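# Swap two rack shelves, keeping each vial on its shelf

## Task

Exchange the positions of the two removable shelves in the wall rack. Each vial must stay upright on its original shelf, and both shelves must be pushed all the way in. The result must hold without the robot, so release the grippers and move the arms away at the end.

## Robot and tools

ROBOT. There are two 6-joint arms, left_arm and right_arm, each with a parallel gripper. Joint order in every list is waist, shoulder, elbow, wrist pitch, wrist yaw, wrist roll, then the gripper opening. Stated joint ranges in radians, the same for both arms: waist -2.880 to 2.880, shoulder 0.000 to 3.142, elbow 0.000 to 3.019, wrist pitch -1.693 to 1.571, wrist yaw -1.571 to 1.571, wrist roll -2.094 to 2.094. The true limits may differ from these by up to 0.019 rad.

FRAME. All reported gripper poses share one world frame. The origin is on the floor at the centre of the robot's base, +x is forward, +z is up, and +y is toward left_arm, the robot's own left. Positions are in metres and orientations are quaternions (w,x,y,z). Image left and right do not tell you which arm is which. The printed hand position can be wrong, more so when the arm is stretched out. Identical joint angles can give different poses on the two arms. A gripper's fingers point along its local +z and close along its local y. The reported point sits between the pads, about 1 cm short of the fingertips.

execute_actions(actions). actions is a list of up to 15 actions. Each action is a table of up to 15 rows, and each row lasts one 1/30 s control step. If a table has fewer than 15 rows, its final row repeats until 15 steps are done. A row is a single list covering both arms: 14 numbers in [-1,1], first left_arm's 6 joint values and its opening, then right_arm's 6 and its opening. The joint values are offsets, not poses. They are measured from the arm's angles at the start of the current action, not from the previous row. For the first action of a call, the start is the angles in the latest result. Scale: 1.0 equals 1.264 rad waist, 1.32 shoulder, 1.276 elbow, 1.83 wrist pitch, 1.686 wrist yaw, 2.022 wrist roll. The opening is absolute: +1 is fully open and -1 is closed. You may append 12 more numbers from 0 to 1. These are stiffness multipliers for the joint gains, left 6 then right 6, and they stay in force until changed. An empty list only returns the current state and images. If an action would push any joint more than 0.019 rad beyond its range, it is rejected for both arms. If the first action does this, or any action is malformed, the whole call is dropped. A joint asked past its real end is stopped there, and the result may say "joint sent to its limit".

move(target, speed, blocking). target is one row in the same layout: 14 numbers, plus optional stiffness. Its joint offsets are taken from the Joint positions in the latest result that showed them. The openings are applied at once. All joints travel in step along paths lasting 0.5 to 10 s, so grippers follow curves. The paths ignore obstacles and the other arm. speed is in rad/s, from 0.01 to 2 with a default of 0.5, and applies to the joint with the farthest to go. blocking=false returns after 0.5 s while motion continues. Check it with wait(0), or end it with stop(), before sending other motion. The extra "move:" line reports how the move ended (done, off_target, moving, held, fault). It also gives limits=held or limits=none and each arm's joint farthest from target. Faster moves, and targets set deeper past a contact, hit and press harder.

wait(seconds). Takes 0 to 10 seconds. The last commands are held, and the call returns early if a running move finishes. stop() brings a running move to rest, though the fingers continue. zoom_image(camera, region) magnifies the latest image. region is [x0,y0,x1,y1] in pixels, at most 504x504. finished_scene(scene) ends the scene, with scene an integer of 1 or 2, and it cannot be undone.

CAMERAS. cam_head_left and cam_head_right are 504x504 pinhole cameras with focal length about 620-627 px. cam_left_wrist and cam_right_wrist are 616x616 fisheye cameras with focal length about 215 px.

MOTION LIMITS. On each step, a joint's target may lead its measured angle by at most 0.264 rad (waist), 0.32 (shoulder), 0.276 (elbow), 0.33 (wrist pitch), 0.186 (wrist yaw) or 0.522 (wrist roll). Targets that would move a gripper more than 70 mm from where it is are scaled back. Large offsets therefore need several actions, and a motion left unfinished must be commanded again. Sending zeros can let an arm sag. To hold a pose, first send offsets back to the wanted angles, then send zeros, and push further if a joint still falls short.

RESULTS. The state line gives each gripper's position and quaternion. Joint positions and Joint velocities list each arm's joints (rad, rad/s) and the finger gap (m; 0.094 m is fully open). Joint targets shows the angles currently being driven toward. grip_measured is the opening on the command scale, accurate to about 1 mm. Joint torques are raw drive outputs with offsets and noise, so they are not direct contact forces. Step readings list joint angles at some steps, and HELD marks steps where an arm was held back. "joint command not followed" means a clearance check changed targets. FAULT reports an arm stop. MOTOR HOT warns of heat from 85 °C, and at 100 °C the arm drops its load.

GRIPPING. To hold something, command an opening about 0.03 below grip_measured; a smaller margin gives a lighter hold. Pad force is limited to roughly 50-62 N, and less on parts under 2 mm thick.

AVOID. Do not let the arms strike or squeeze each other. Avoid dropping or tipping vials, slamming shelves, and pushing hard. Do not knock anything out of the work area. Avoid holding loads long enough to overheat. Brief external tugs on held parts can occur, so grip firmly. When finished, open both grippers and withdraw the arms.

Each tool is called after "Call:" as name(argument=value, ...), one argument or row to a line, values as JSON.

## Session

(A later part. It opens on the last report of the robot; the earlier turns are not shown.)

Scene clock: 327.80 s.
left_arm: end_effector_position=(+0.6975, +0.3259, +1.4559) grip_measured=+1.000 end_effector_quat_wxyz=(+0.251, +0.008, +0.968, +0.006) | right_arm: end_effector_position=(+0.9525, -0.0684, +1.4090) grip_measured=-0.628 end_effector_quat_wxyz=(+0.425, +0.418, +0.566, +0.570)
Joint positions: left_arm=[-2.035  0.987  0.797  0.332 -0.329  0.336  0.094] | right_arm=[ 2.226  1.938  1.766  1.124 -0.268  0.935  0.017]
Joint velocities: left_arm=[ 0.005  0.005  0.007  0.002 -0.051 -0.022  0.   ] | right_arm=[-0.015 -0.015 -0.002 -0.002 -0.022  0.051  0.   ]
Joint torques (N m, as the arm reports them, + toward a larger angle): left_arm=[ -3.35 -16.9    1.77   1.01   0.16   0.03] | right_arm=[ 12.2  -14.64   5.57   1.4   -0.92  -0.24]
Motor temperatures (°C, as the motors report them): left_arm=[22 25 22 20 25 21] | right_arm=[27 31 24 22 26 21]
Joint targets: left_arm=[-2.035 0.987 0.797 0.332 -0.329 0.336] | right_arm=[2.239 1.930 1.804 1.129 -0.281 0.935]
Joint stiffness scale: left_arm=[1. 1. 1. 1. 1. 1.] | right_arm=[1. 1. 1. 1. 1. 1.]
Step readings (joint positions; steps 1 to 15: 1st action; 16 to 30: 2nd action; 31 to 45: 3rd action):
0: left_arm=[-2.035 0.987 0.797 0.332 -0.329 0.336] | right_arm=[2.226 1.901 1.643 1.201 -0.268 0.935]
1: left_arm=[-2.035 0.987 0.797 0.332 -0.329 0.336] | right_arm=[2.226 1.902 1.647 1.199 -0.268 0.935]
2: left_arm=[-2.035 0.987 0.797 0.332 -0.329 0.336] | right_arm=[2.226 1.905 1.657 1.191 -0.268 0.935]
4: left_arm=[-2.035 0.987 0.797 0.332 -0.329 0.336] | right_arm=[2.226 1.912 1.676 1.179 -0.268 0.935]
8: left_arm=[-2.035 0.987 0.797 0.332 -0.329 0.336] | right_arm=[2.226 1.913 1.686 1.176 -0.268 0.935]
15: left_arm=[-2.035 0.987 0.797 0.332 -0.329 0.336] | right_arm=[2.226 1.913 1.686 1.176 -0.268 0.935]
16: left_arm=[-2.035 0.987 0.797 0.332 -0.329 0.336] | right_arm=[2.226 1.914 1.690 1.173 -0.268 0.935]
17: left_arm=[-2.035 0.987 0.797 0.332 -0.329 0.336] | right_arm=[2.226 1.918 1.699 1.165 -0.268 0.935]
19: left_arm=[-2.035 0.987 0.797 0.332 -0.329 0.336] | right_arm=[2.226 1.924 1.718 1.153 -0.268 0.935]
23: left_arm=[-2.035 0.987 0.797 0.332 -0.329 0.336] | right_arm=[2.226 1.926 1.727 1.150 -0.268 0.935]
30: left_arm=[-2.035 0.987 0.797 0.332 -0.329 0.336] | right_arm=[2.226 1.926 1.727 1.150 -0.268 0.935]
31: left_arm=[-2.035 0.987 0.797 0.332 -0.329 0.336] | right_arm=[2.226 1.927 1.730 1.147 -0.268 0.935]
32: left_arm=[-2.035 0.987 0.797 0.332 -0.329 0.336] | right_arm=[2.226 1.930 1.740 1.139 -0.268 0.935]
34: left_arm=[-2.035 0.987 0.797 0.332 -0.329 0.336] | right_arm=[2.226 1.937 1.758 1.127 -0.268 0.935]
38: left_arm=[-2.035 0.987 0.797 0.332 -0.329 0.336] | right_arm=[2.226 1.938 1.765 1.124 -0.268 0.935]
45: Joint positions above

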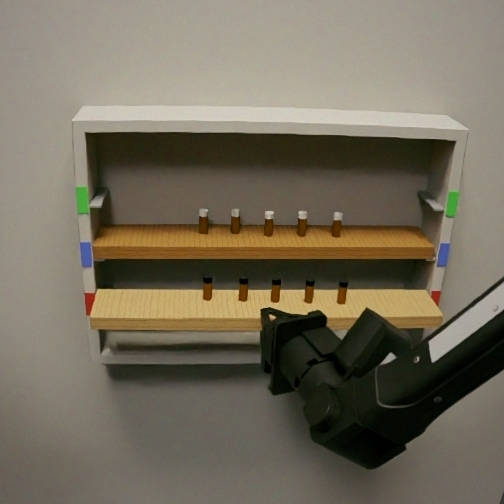

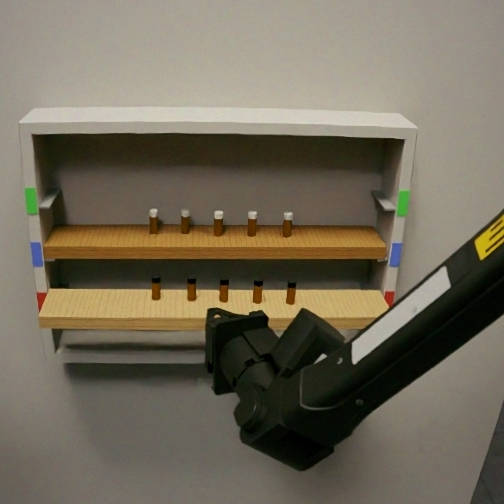

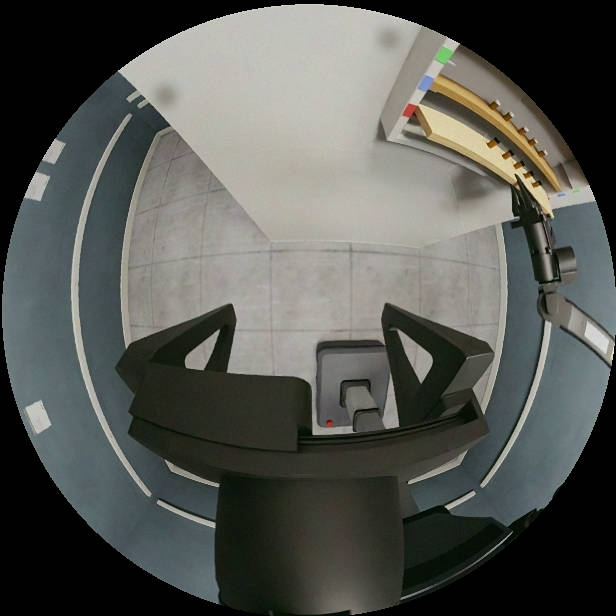

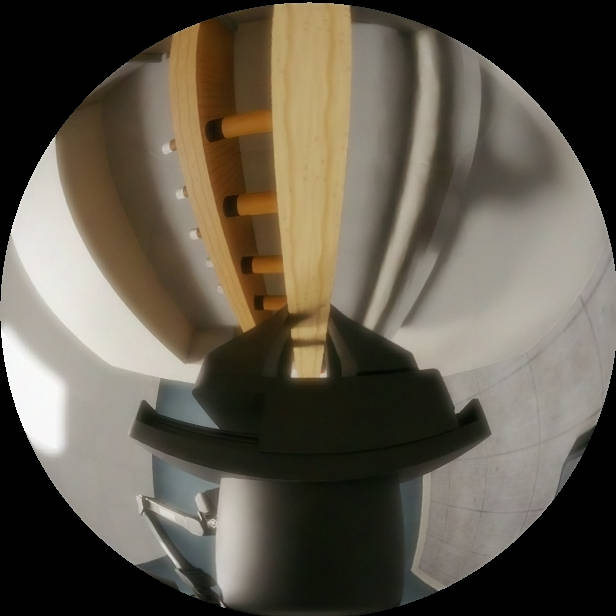

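Drifting left; reduce q1 and q2 rate.

Call:
execute_actions(
  actions=[
    [[0,0,0,0,0,0,1,-0.007,-0.001,0.06,-0.011,-0.008,0.004,-0.66]],
    [[0,0,0,0,0,0,1,-0.003,0,0.06,-0.011,-0.008,0.002,-0.66]],
    [[0,0,0,0,0,0,1,0.01,0.001,0.06,-0.011,-0.008,0,-0.66]],
  ],
)

Call:
zoom_image(
  camera="cam_head_left",
  region=[60,160,500,380],
)

Scene clock: 335.53 s.
left_arm: end_effector_position=(+0.6975, +0.3259, +1.4559) grip_measured=+1.000 end_effector_quat_wxyz=(+0.251, +0.008, +0.968, +0.006) | right_arm: end_effector_position=(+0.9806, -0.0710, +1.4072) grip_measured=-0.628 end_effector_quat_wxyz=(+0.427, +0.417, +0.566, +0.569)
Joint positions: left_arm=[-2.035  0.987  0.797  0.332 -0.329  0.336  0.094] | right_arm=[ 2.223  1.965  1.873  1.047 -0.268  0.936  0.017]
Joint velocities: left_arm=[-0.005 -0.005  0.002  0.002 -0.037 -0.066  0.   ] | right_arm=[-0.015  0.005  0.017 -0.012  0.037 -0.007 -0.   ]
Joint torques (N m, as the arm reports them, + toward a larger angle): left_arm=[ -3.39 -17.02   1.74   1.01   0.15   0.04] | right_arm=[ 12.4  -15.41   6.4    1.31  -0.91  -0.23]
Motor temperatures (°C, as the motors report them): left_arm=[22 25 22 20 25 21] | right_arm=[27 31 24 22 26 21]
Joint targets: left_arm=[-2.035 0.987 0.797 0.332 -0.329 0.336] | right_arm=[2.235 1.957 1.916 1.052 -0.281 0.936]
Joint stiffness scale: left_arm=[1. 1. 1. 1. 1. 1.] | right_arm=[1. 1. 1. 1. 1. 1.]
Step readings (joint positions; steps 1 to 15: 1st action; 16 to 30: 2nd action; 31 to 45: 3rd action):
0: left_arm=[-2.035 0.987 0.797 0.332 -0.329 0.336] | right_arm=[2.226 1.938 1.766 1.124 -0.268 0.935]
1: left_arm=[-2.035 0.987 0.797 0.332 -0.329 0.336] | right_arm=[2.226 1.938 1.769 1.121 -0.268 0.935]
2: left_arm=[-2.035 0.987 0.797 0.332 -0.329 0.336] | right_arm=[2.226 1.941 1.777 1.112 -0.268 0.935]
4: left_arm=[-2.035 0.987 0.797 0.332 -0.329 0.336] | right_arm=[2.225 1.946 1.794 1.101 -0.268 0.936]
8: left_arm=[-2.035 0.987 0.797 0.332 -0.329 0.336] | right_arm=[2.224 1.947 1.803 1.098 -0.268 0.936]
15: left_arm=[-2.035 0.987 0.797 0.332 -0.329 0.336] | right_arm=[2.223 1.947 1.804 1.098 -0.268 0.936]
16: left_arm=[-2.035 0.987 0.797 0.332 -0.329 0.336] | right_arm=[2.223 1.947 1.807 1.095 -0.268 0.936]
17: left_arm=[-2.035 0.987 0.797 0.332 -0.329 0.336] | right_arm=[2.223 1.950 1.815 1.087 -0.268 0.936]
19: left_arm=[-2.035 0.987 0.797 0.332 -0.329 0.336] | right_arm=[2.223 1.955 1.831 1.075 -0.268 0.936]
23: left_arm=[-2.035 0.987 0.797 0.332 -0.329 0.336] | right_arm=[2.223 1.956 1.839 1.073 -0.268 0.936]
30: left_arm=[-2.035 0.987 0.797 0.332 -0.329 0.336] | right_arm=[2.223 1.956 1.839 1.073 -0.268 0.936]
31: left_arm=[-2.035 0.987 0.797 0.332 -0.329 0.336] | right_arm=[2.223 1.956 1.843 1.069 -0.268 0.936]
32: left_arm=[-2.035 0.987 0.797 0.332 -0.329 0.336] | right_arm=[2.223 1.959 1.851 1.061 -0.268 0.936]
34: left_arm=[-2.035 0.987 0.797 0.332 -0.329 0.336] | right_arm=[2.223 1.964 1.866 1.050 -0.268 0.936]
38: left_arm=[-2.035 0.987 0.797 0.332 -0.329 0.336] | right_arm=[2.223 1.965 1.873 1.047 -0.268 0.936]
45: Joint positions above

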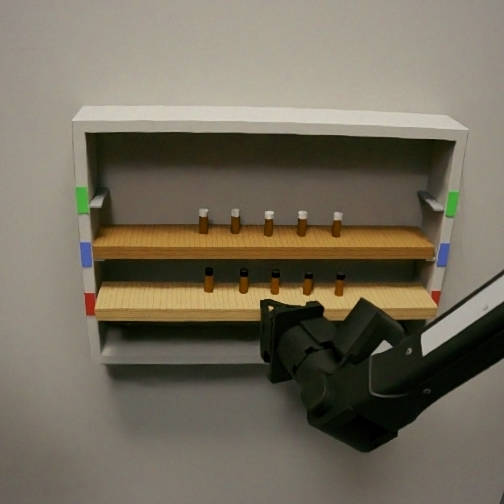

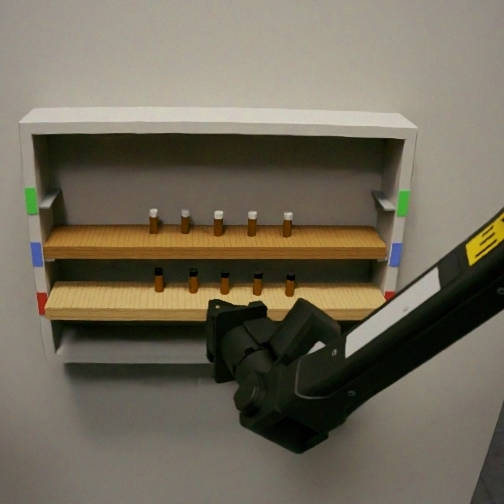

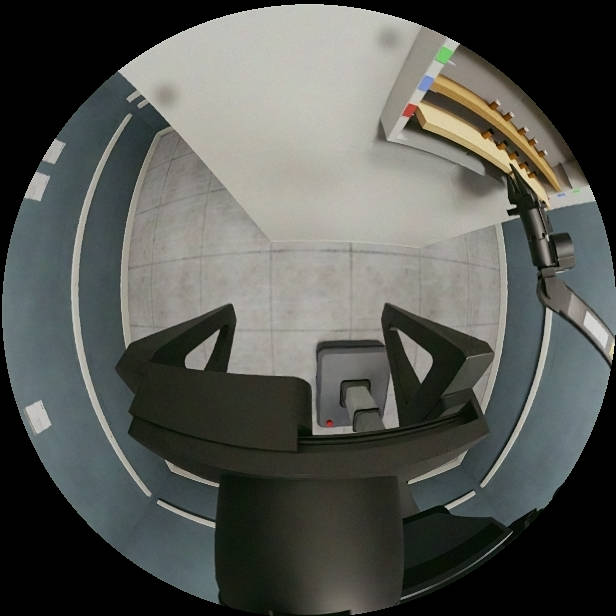

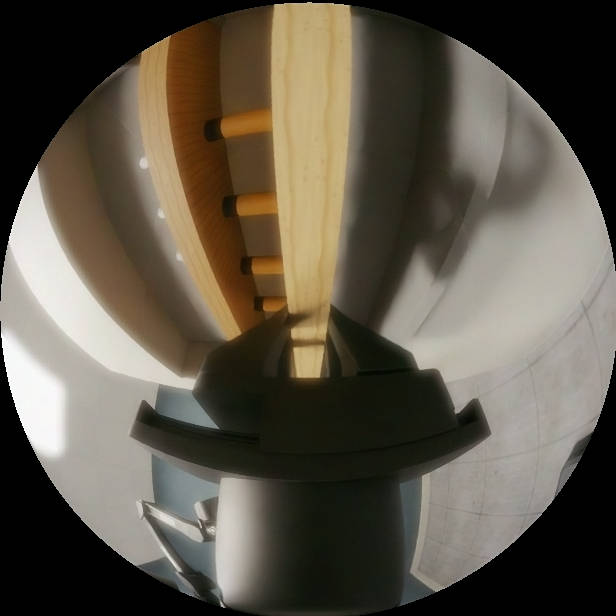

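Region (60, 160, 500, 380) of cam_head_left's 504x504 image, scaled by 1.145, with more detail than that image has.

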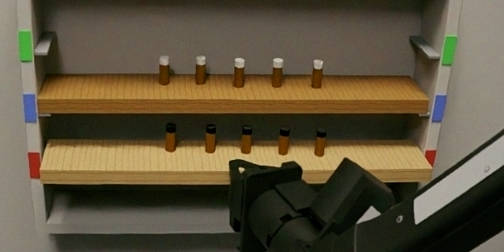

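Call:
execute_actions(
  actions=[
    [[0,0,0,0,0,0,1,-0.008,0.003,0.065,-0.011,-0.008,0.003,-0.66]],
    [[0,0,0,0,0,0,1,-0.008,0.003,0.065,-0.011,-0.008,0.002,-0.66]],
    [[0,0,0,0,0,0,1,0.01,0.003,0.065,-0.011,-0.008,0,-0.66]],
    [[0,0,0,0,0,0,1,0.01,0.002,0.062,-0.008,-0.008,0,-0.66]],
  ],
)

Scene clock: 342.73 s.
left_arm: end_effector_position=(+0.6975, +0.3259, +1.4559) grip_measured=+1.000 end_effector_quat_wxyz=(+0.251, +0.008, +0.968, +0.006) | right_arm: end_effector_position=(+1.0121, -0.0727, +1.4045) grip_measured=-0.628 end_effector_quat_wxyz=(+0.428, +0.416, +0.566, +0.569)
Joint positions: left_arm=[-2.035  0.987  0.797  0.332 -0.329  0.336  0.094] | right_arm=[ 2.219  2.009  2.013  0.953 -0.272  0.936  0.017]
Joint velocities: left_arm=[-0.024  0.005  0.002  0.002  0.037 -0.022  0.   ] | right_arm=[ 0.005  0.005 -0.007 -0.007 -0.007  0.007  0.   ]
Joint torques (N m, as the arm reports them, + toward a larger angle): left_arm=[ -3.31 -17.01   1.74   1.02   0.16   0.03] | right_arm=[ 12.54 -16.24   7.43   1.3   -0.9   -0.22]
Motor temperatures (°C, as the motors report them): left_arm=[22 25 22 20 25 21] | right_arm=[27 31 25 22 26 21]
Joint targets: left_arm=[-2.035 0.987 0.797 0.332 -0.329 0.336] | right_arm=[2.231 2.002 2.063 0.957 -0.285 0.936]
Joint stiffness scale: left_arm=[1. 1. 1. 1. 1. 1.] | right_arm=[1. 1. 1. 1. 1. 1.]
Step readings (joint positions; steps 1 to 15: 1st action; 16 to 30: 2nd action; 31 to 45: 3rd action; 46 to 60: 4th action):
0: left_arm=[-2.035 0.987 0.797 0.332 -0.329 0.336] | right_arm=[2.223 1.965 1.873 1.047 -0.268 0.936]
1: left_arm=[-2.035 0.987 0.797 0.332 -0.329 0.336] | right_arm=[2.223 1.966 1.877 1.044 -0.268 0.936]
2: left_arm=[-2.035 0.987 0.797 0.332 -0.329 0.336] | right_arm=[2.222 1.970 1.887 1.036 -0.268 0.936]
4: left_arm=[-2.035 0.987 0.797 0.332 -0.329 0.336] | right_arm=[2.221 1.977 1.905 1.025 -0.268 0.936]
8: left_arm=[-2.035 0.987 0.797 0.332 -0.329 0.336] | right_arm=[2.219 1.978 1.912 1.022 -0.268 0.936]
15: left_arm=[-2.035 0.987 0.797 0.332 -0.329 0.336] | right_arm=[2.219 1.978 1.912 1.021 -0.268 0.936]
16: left_arm=[-2.035 0.987 0.797 0.332 -0.329 0.336] | right_arm=[2.219 1.978 1.916 1.018 -0.268 0.936]
17: left_arm=[-2.035 0.987 0.797 0.332 -0.329 0.336] | right_arm=[2.219 1.982 1.926 1.010 -0.268 0.936]
19: left_arm=[-2.035 0.987 0.797 0.332 -0.329 0.336] | right_arm=[2.219 1.988 1.943 1.002 -0.268 0.936]
23: left_arm=[-2.035 0.987 0.797 0.332 -0.329 0.336] | right_arm=[2.219 1.988 1.949 0.996 -0.270 0.936]
30: left_arm=[-2.035 0.987 0.797 0.332 -0.329 0.336] | right_arm=[2.219 1.988 1.949 0.996 -0.270 0.936]
31: left_arm=[-2.035 0.987 0.797 0.332 -0.329 0.336] | right_arm=[2.219 1.990 1.952 0.993 -0.270 0.936]
32: left_arm=[-2.035 0.987 0.797 0.332 -0.329 0.336] | right_arm=[2.219 1.993 1.962 0.987 -0.270 0.936]
34: left_arm=[-2.035 0.987 0.797 0.332 -0.329 0.336] | right_arm=[2.219 1.998 1.979 0.978 -0.270 0.936]
38: left_arm=[-2.035 0.987 0.797 0.332 -0.329 0.336] | right_arm=[2.219 1.999 1.984 0.972 -0.271 0.936]
45: left_arm=[-2.035 0.987 0.797 0.332 -0.329 0.336] | right_arm=[2.219 1.999 1.984 0.971 -0.271 0.936]
46: left_arm=[-2.035 0.987 0.797 0.332 -0.329 0.336] | right_arm=[2.219 2.000 1.987 0.970 -0.271 0.936]
47: left_arm=[-2.035 0.987 0.797 0.332 -0.329 0.336] | right_arm=[2.219 2.003 1.996 0.964 -0.271 0.936]
49: left_arm=[-2.035 0.987 0.797 0.332 -0.329 0.336] | right_arm=[2.219 2.007 2.010 0.957 -0.272 0.936]
53: left_arm=[-2.035 0.987 0.797 0.332 -0.329 0.336] | right_arm=[2.219 2.008 2.013 0.953 -0.272 0.936]
60: Joint positions above

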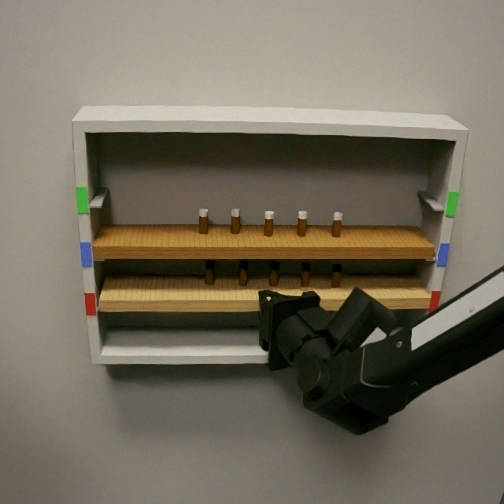

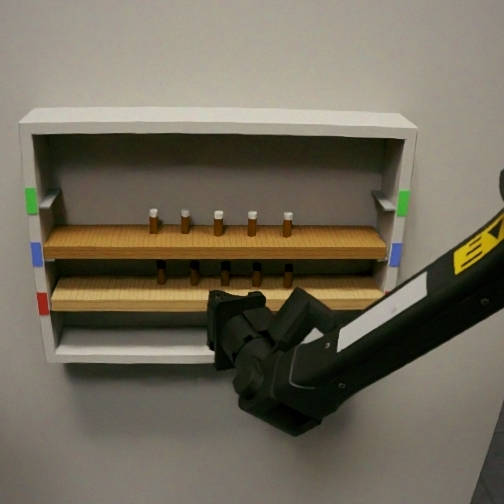

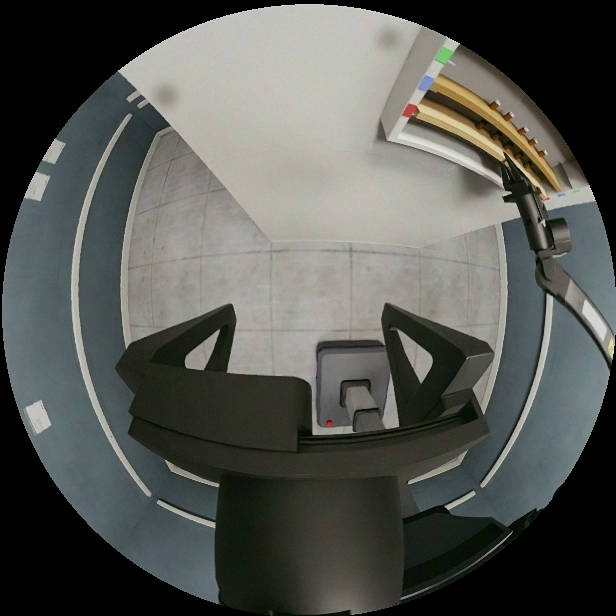

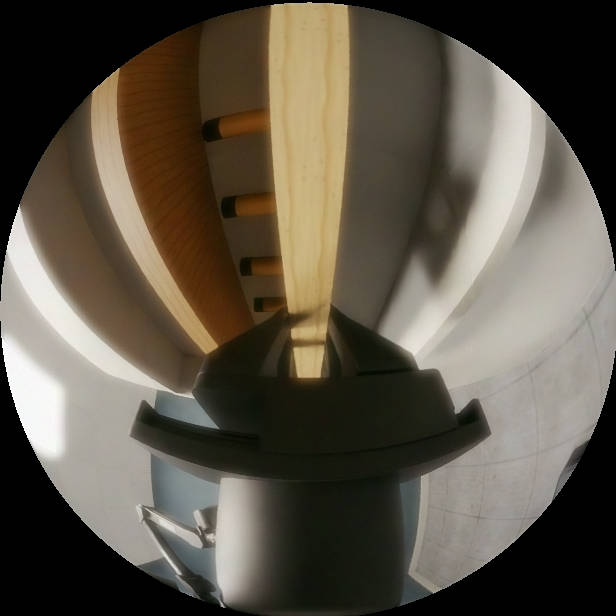

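Call:
execute_actions(
  actions=[
    [[0,0,0,0,0,0,1,0.01,0.003,0.06,-0.008,-0.008,0,-0.66]],
    [[0,0,0,0,0,0,1,0.01,0.0,0.058,-0.006,-0.008,0,-0.66]],
    [[0,0,0,0,0,0,1,0.01,-0.003,0.058,-0.004,-0.008,0,-0.66]],
  ],
)

Scene clock: 352.90 s.
left_arm: end_effector_position=(+0.6975, +0.3259, +1.4559) grip_measured=+1.000 end_effector_quat_wxyz=(+0.251, +0.008, +0.968, +0.006) | right_arm: end_effector_position=(+1.0218, -0.0727, +1.4049) grip_measured=-0.628 end_effector_quat_wxyz=(+0.429, +0.414, +0.565, +0.570)
Joint positions: left_arm=[-2.035  0.987  0.797  0.332 -0.329  0.336  0.094] | right_arm=[ 2.219  2.024  2.06   0.925 -0.274  0.936  0.017]
Joint velocities: left_arm=[-0.015 -0.015  0.002 -0.002 -0.007 -0.007  0.   ] | right_arm=[-0.015 -0.005 -0.027 -0.002  0.022 -0.081 -0.001]
Joint torques (N m, as the arm reports them, + toward a larger angle): left_arm=[ -3.35 -17.04   1.75   1.02   0.15   0.03] | right_arm=[ 12.73 -15.95   9.14   0.95  -0.85  -0.24]
Motor temperatures (°C, as the motors report them): left_arm=[22 25 22 20 25 21] | right_arm=[27 31 26 22 26 21]
Joint targets: left_arm=[-2.035 0.987 0.797 0.332 -0.329 0.336] | right_arm=[2.231 2.019 2.132 0.918 -0.286 0.936]
Joint stiffness scale: left_arm=[1. 1. 1. 1. 1. 1.] | right_arm=[1. 1. 1. 1. 1. 1.]
Step readings (joint positions; steps 1 to 15: 1st action; 16 to 30: 2nd action; 31 to 45: 3rd action):
0: left_arm=[-2.035 0.987 0.797 0.332 -0.329 0.336] | right_arm=[2.219 2.009 2.013 0.953 -0.272 0.936]
1: left_arm=[-2.035 0.987 0.797 0.332 -0.329 0.336] | right_arm=[2.219 2.009 2.016 0.951 -0.272 0.936]
2: left_arm=[-2.035 0.987 0.797 0.332 -0.329 0.336] | right_arm=[2.219 2.012 2.024 0.946 -0.272 0.936]
4: left_arm=[-2.035 0.987 0.797 0.332 -0.329 0.336] | right_arm=[2.219 2.017 2.037 0.939 -0.272 0.936]
8: left_arm=[-2.035 0.987 0.797 0.332 -0.329 0.336] | right_arm=[2.219 2.017 2.040 0.936 -0.272 0.936]
15: left_arm=[-2.035 0.987 0.797 0.332 -0.329 0.336] | right_arm=[2.219 2.017 2.040 0.936 -0.272 0.936]
16: left_arm=[-2.035 0.987 0.797 0.332 -0.329 0.336] | right_arm=[2.219 2.018 2.043 0.934 -0.272 0.936]
17: left_arm=[-2.035 0.987 0.797 0.332 -0.329 0.336] | right_arm=[2.219 2.020 2.049 0.931 -0.272 0.936]
19: left_arm=[-2.035 0.987 0.797 0.332 -0.329 0.336] | right_arm=[2.219 2.023 2.058 0.925 -0.272 0.936]
23: left_arm=[-2.035 0.987 0.797 0.332 -0.329 0.336] | right_arm=[2.219 2.024 2.058 0.925 -0.273 0.936]
30: left_arm=[-2.035 0.987 0.797 0.332 -0.329 0.336] | right_arm=[2.219 2.024 2.058 0.925 -0.273 0.936]
31: left_arm=[-2.035 0.987 0.797 0.332 -0.329 0.336] | right_arm=[2.219 2.024 2.060 0.925 -0.273 0.936]
32: left_arm=[-2.035 0.987 0.797 0.332 -0.329 0.336] | right_arm=[2.219 2.024 2.060 0.925 -0.274 0.936]
34: left_arm=[-2.035 0.987 0.797 0.332 -0.329 0.336] | right_arm=[2.219 2.024 2.060 0.925 -0.274 0.936]
38: left_arm=[-2.035 0.987 0.797 0.332 -0.329 0.336] | right_arm=[2.219 2.024 2.060 0.925 -0.274 0.936]
45: Joint positions above

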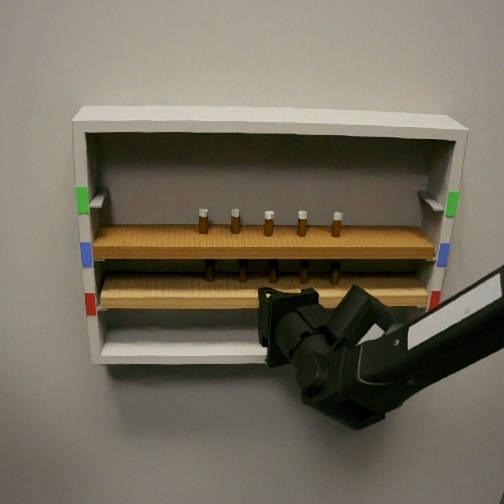

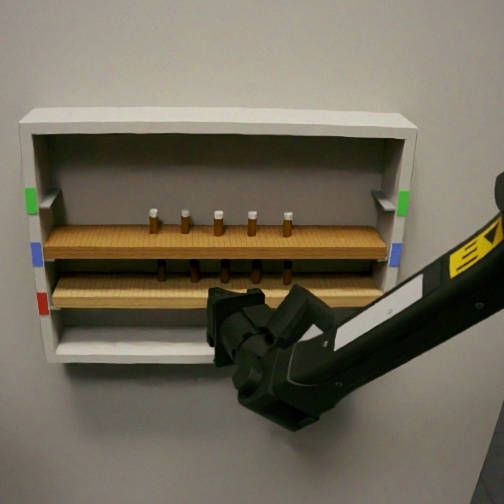

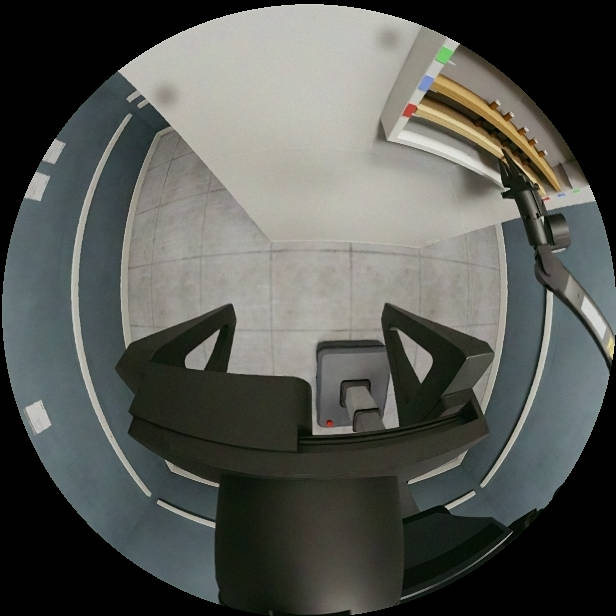

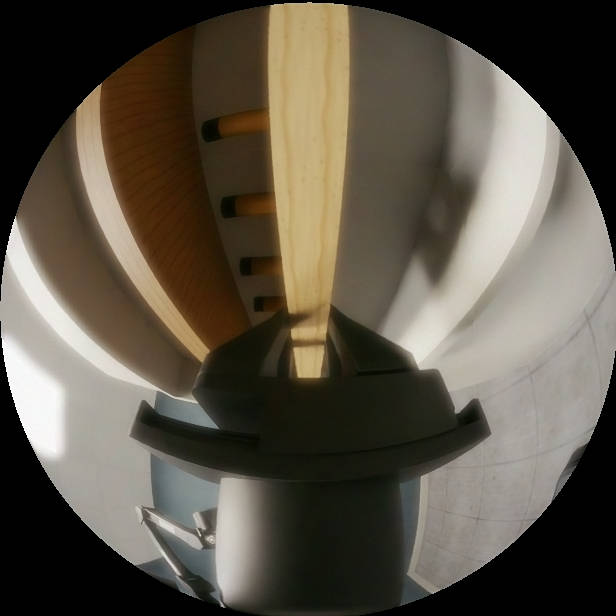

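At the wall. Release and retreat.

Call:
execute_actions(
  actions=[
    [[0,0,0,0,0,0,1,0.0,-0.003,0.025,0.005,-0.008,0,-0.66]],
    [[0,0,0,0,0,0,1,0.01,-0.01,0.02,0.005,-0.008,0,-0.595]],
    [[0,0,0,0,0,0,1,0.01,-0.01,0.015,0.005,-0.005,0,-0.45]],
    [[0,0,0,0,0,0,1,0.01,-0.01,0.01,0.005,-0.005,0,-0.25]],
  ],
)

Call:
move(
  target=[0,0,0,0,0,0,1,0,-0.085,-0.3,0.15,0,0,-0.25],
  speed=0.2,
)

Call:
move(
  target=[0,0,0,0,0,0,1,0,-0.1,-0.4,0.15,0,0,0.2],
  speed=0.4,
)

Call:
zoom_image(
  camera="cam_head_left",
  region=[60,160,500,380],
)

Scene clock: 364.73 s.
left_arm: end_effector_position=(+0.6975, +0.3259, +1.4559) grip_measured=+1.000 end_effector_quat_wxyz=(+0.251, +0.008, +0.968, +0.006) | right_arm: end_effector_position=(+1.0215, -0.0717, +1.4062) grip_measured=-0.253 end_effector_quat_wxyz=(+0.428, +0.410, +0.565, +0.573)
Joint positions: left_arm=[-2.035  0.987  0.797  0.332 -0.329  0.336  0.094] | right_arm=[ 2.218  2.024  2.06   0.925 -0.286  0.936  0.035]
Joint velocities: left_arm=[-0.005 -0.005  0.007 -0.012 -0.066 -0.007  0.   ] | right_arm=[-0.005  0.015 -0.012 -0.002 -0.081 -0.095  0.   ]
Joint torques (N m, as the arm reports them, + toward a larger angle): left_arm=[ -3.21 -17.09   1.73   1.02   0.16   0.03] | right_arm=[ 12.56 -16.58   5.13   1.44  -0.54  -0.23]
Motor temperatures (°C, as the motors report them): left_arm=[22 25 22 20 25 21] | right_arm=[27 31 26 22 26 21]
Joint targets: left_arm=[-2.035 0.987 0.797 0.332 -0.329 0.336] | right_arm=[2.231 2.010 2.073 0.934 -0.290 0.936]
Joint stiffness scale: left_arm=[1. 1. 1. 1. 1. 1.] | right_arm=[1. 1. 1. 1. 1. 1.]
Step readings (joint positions; steps 1 to 15: 1st action; 16 to 30: 2nd action; 31 to 45: 3rd action; 46 to 60: 4th action):
0: left_arm=[-2.035 0.987 0.797 0.332 -0.329 0.336] | right_arm=[2.219 2.024 2.060 0.925 -0.274 0.936]
1: left_arm=[-2.035 0.987 0.797 0.332 -0.329 0.336] | right_arm=[2.218 2.024 2.060 0.925 -0.275 0.936]
2: left_arm=[-2.035 0.987 0.797 0.332 -0.329 0.336] | right_arm=[2.218 2.024 2.060 0.925 -0.276 0.936]
4: left_arm=[-2.035 0.987 0.797 0.332 -0.329 0.336] | right_arm=[2.218 2.024 2.060 0.925 -0.276 0.936]
8: left_arm=[-2.035 0.987 0.797 0.332 -0.329 0.336] | right_arm=[2.218 2.024 2.060 0.925 -0.276 0.936]
15: left_arm=[-2.035 0.987 0.797 0.332 -0.329 0.336] | right_arm=[2.218 2.024 2.060 0.925 -0.276 0.936]
16: left_arm=[-2.035 0.987 0.797 0.332 -0.329 0.336] | right_arm=[2.218 2.024 2.060 0.925 -0.276 0.936]
17: left_arm=[-2.035 0.987 0.797 0.332 -0.329 0.336] | right_arm=[2.218 2.024 2.060 0.925 -0.276 0.936]
19: left_arm=[-2.035 0.987 0.797 0.332 -0.329 0.336] | right_arm=[2.218 2.024 2.060 0.925 -0.276 0.936]
23: left_arm=[-2.035 0.987 0.797 0.332 -0.329 0.336] | right_arm=[2.218 2.024 2.060 0.925 -0.277 0.936]
30: left_arm=[-2.035 0.987 0.797 0.332 -0.329 0.336] | right_arm=[2.218 2.024 2.060 0.925 -0.277 0.936]
31: left_arm=[-2.035 0.987 0.797 0.332 -0.329 0.336] | right_arm=[2.218 2.024 2.060 0.925 -0.278 0.936]
32: left_arm=[-2.035 0.987 0.797 0.332 -0.329 0.336] | right_arm=[2.218 2.024 2.060 0.925 -0.280 0.936]
34: left_arm=[-2.035 0.987 0.797 0.332 -0.329 0.336] | right_arm=[2.218 2.024 2.060 0.925 -0.281 0.936]
38: left_arm=[-2.035 0.987 0.797 0.332 -0.329 0.336] | right_arm=[2.218 2.024 2.060 0.925 -0.281 0.936]
45: left_arm=[-2.035 0.987 0.797 0.332 -0.329 0.336] | right_arm=[2.218 2.024 2.060 0.925 -0.281 0.936]
46: left_arm=[-2.035 0.987 0.797 0.332 -0.329 0.336] | right_arm=[2.218 2.024 2.060 0.925 -0.284 0.936]
47: left_arm=[-2.035 0.987 0.797 0.332 -0.329 0.336] | right_arm=[2.218 2.024 2.060 0.925 -0.285 0.936]
49: left_arm=[-2.035 0.987 0.797 0.332 -0.329 0.336] | right_arm=[2.218 2.024 2.060 0.925 -0.285 0.936]
53: left_arm=[-2.035 0.987 0.797 0.332 -0.329 0.336] | right_arm=[2.218 2.024 2.060 0.925 -0.286 0.936]
60: Joint positions above

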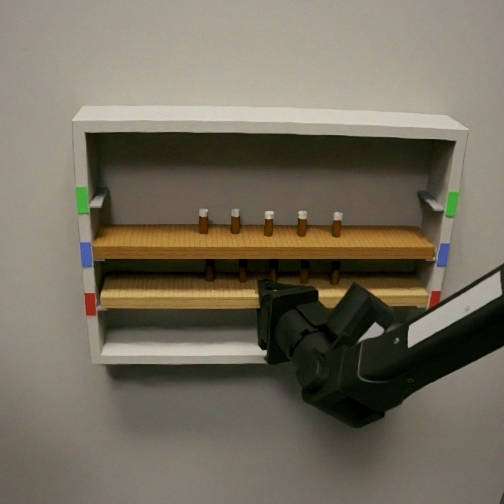

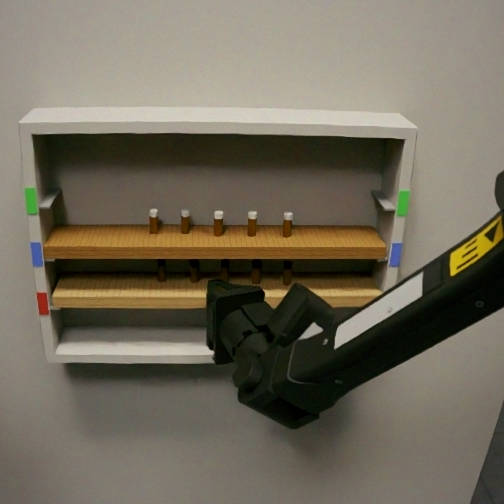

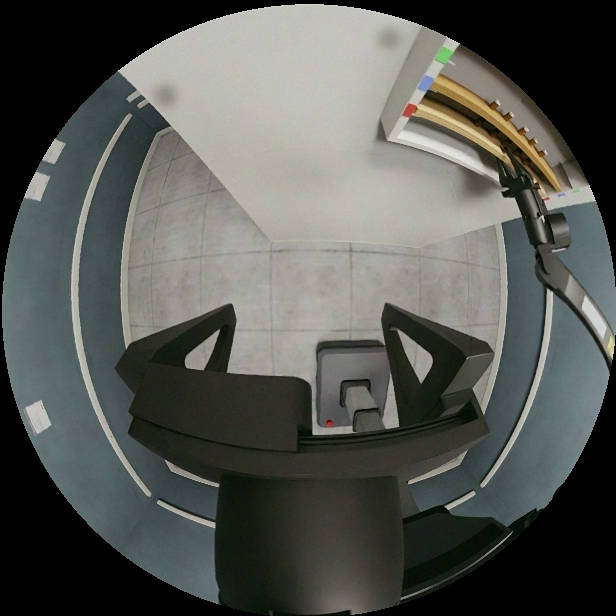

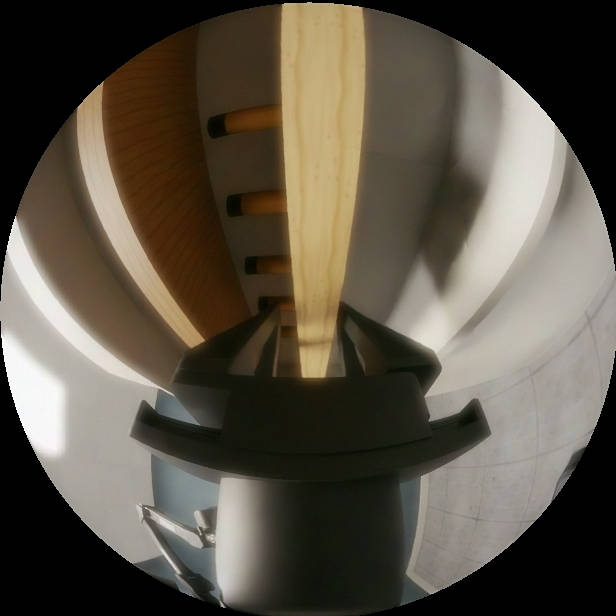

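Scene clock: 367.00 s.
left_arm: end_effector_position=(+0.6975, +0.3259, +1.4559) grip_measured=+1.000 end_effector_quat_wxyz=(+0.251, +0.008, +0.968, +0.006) | right_arm: end_effector_position=(+0.9209, -0.0631, +1.3984) grip_measured=-0.252 end_effector_quat_wxyz=(+0.413, +0.413, +0.576, +0.572)
Joint positions: left_arm=[-2.035  0.987  0.797  0.332 -0.329  0.336  0.094] | right_arm=[ 2.218  1.932  1.679  1.176 -0.287  0.936  0.035]
Joint velocities: left_arm=[ 0.005 -0.005 -0.002 -0.007 -0.037 -0.066  0.   ] | right_arm=[-0.005 -0.024 -0.002  0.017  0.007 -0.022  0.   ]
Joint torques (N m, as the arm reports them, + toward a larger angle): left_arm=[ -3.29 -17.02   1.77   1.03   0.15   0.03] | right_arm=[ 10.91 -15.31   2.3    1.93  -0.36  -0.24]
Motor temperatures (°C, as the motors report them): left_arm=[22 25 22 20 25 21] | right_arm=[27 31 26 22 26 21]
Joint targets: left_arm=[-2.035 0.987 0.797 0.332 -0.329 0.336] | right_arm=[2.218 1.912 1.677 1.200 -0.286 0.936]
Joint stiffness scale: left_arm=[1. 1. 1. 1. 1. 1.] | right_arm=[1. 1. 1. 1. 1. 1.]
move: off_target (right_arm); limits=none; left_arm: farthest joint: the waist, 0.000 radians from its target (0.000 radians at the start); right_arm: farthest joint: the wrist pitch, 0.023 radians from its target (0.275 radians at the start)

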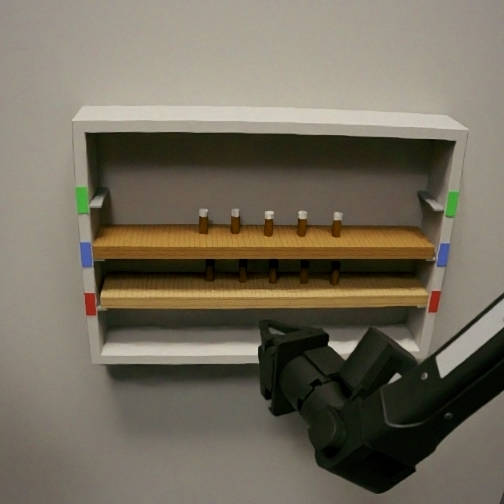

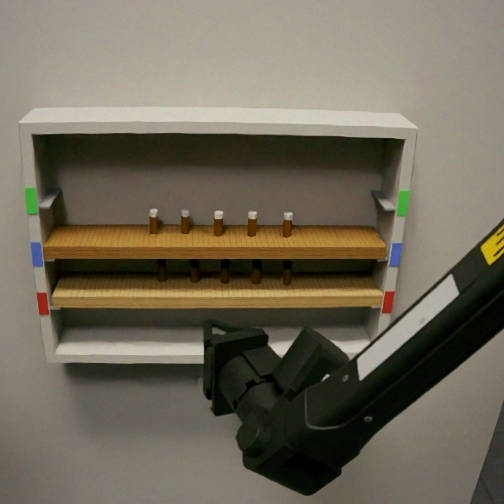

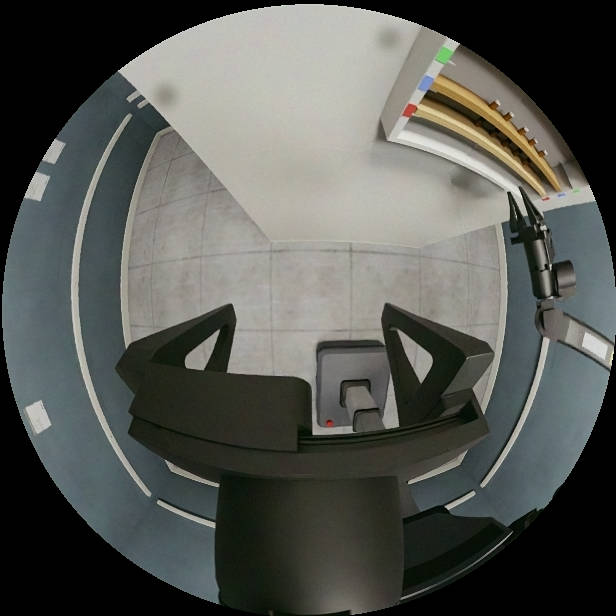

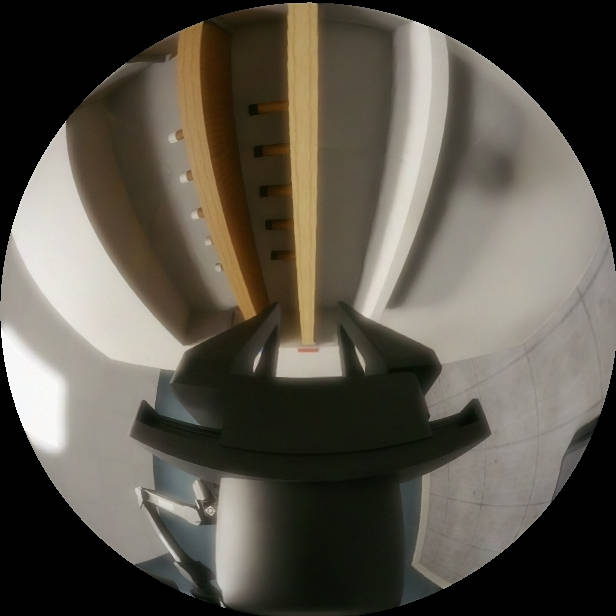

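Scene clock: 368.83 s.
left_arm: end_effector_position=(+0.6975, +0.3259, +1.4559) grip_measured=+1.000 end_effector_quat_wxyz=(+0.251, +0.008, +0.968, +0.006) | right_arm: end_effector_position=(+0.7635, -0.0659, +1.4092) grip_measured=+0.198 end_effector_quat_wxyz=(+0.354, +0.423, +0.615, +0.564)
Joint positions: left_arm=[-2.035  0.987  0.797  0.332 -0.329  0.336  0.094] | right_arm=[ 2.218  1.817  1.17   1.427 -0.287  0.936  0.056]
Joint velocities: left_arm=[ 0.015 -0.015 -0.012  0.002 -0.051 -0.037  0.   ] | right_arm=[ 0.005 -0.015 -0.017  0.007 -0.066 -0.007  0.   ]
Joint torques (N m, as the arm reports them, + toward a larger angle): left_arm=[ -3.37 -16.99   1.74   1.02   0.15   0.02] | right_arm=[  9.03 -11.87  -0.19   1.89  -0.41  -0.24]
Motor temperatures (°C, as the motors report them): left_arm=[22 25 22 20 25 21] | right_arm=[27 31 26 22 26 21]
Joint targets: left_arm=[-2.035 0.987 0.797 0.332 -0.329 0.336] | right_arm=[2.218 1.800 1.169 1.451 -0.287 0.936]
Joint stiffness scale: left_arm=[1. 1. 1. 1. 1. 1.] | right_arm=[1. 1. 1. 1. 1. 1.]
move: off_target (right_arm); limits=none; left_arm: farthest joint: the waist, 0.000 radians from its target (0.000 radians at the start); right_arm: farthest joint: the wrist pitch, 0.024 radians from its target (0.274 radians at the start)

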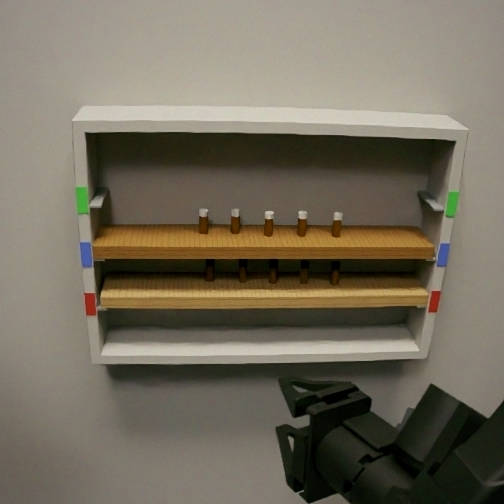

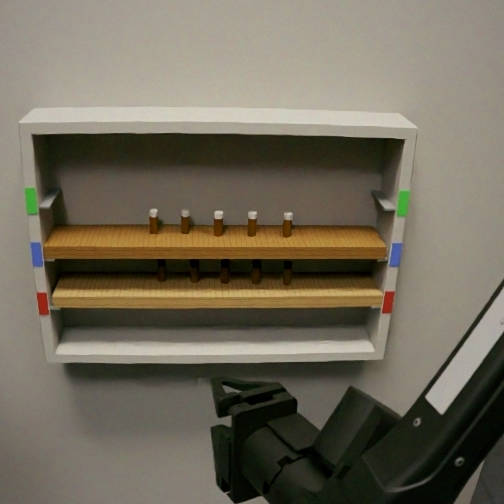

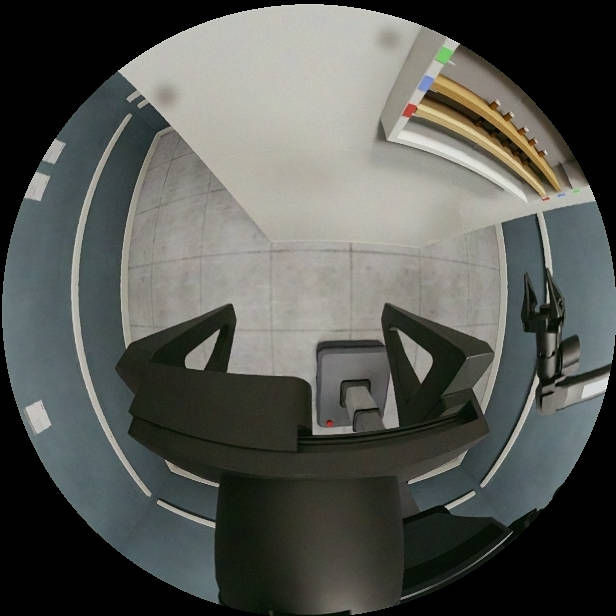

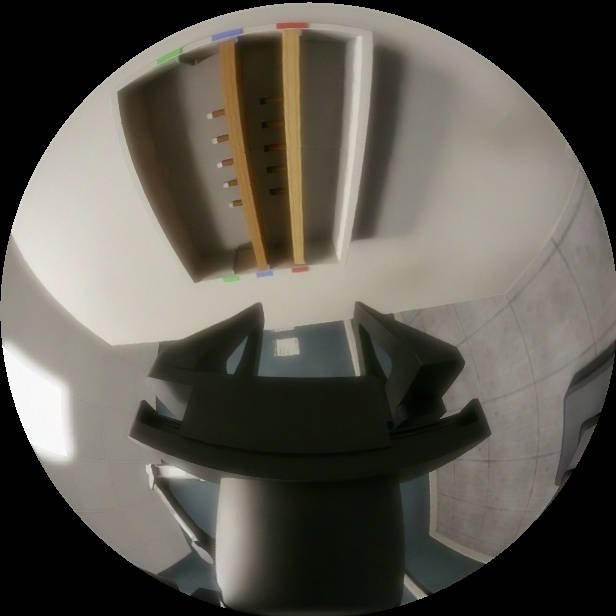

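Region (60, 160, 500, 380) of cam_head_left's 504x504 image, scaled by 1.145, with more detail than that image has.

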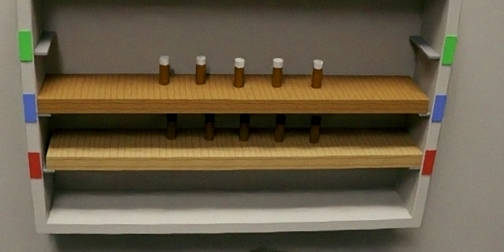

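Call:
finished_scene(
  scene=2,
)

The scene is finished: the task was done.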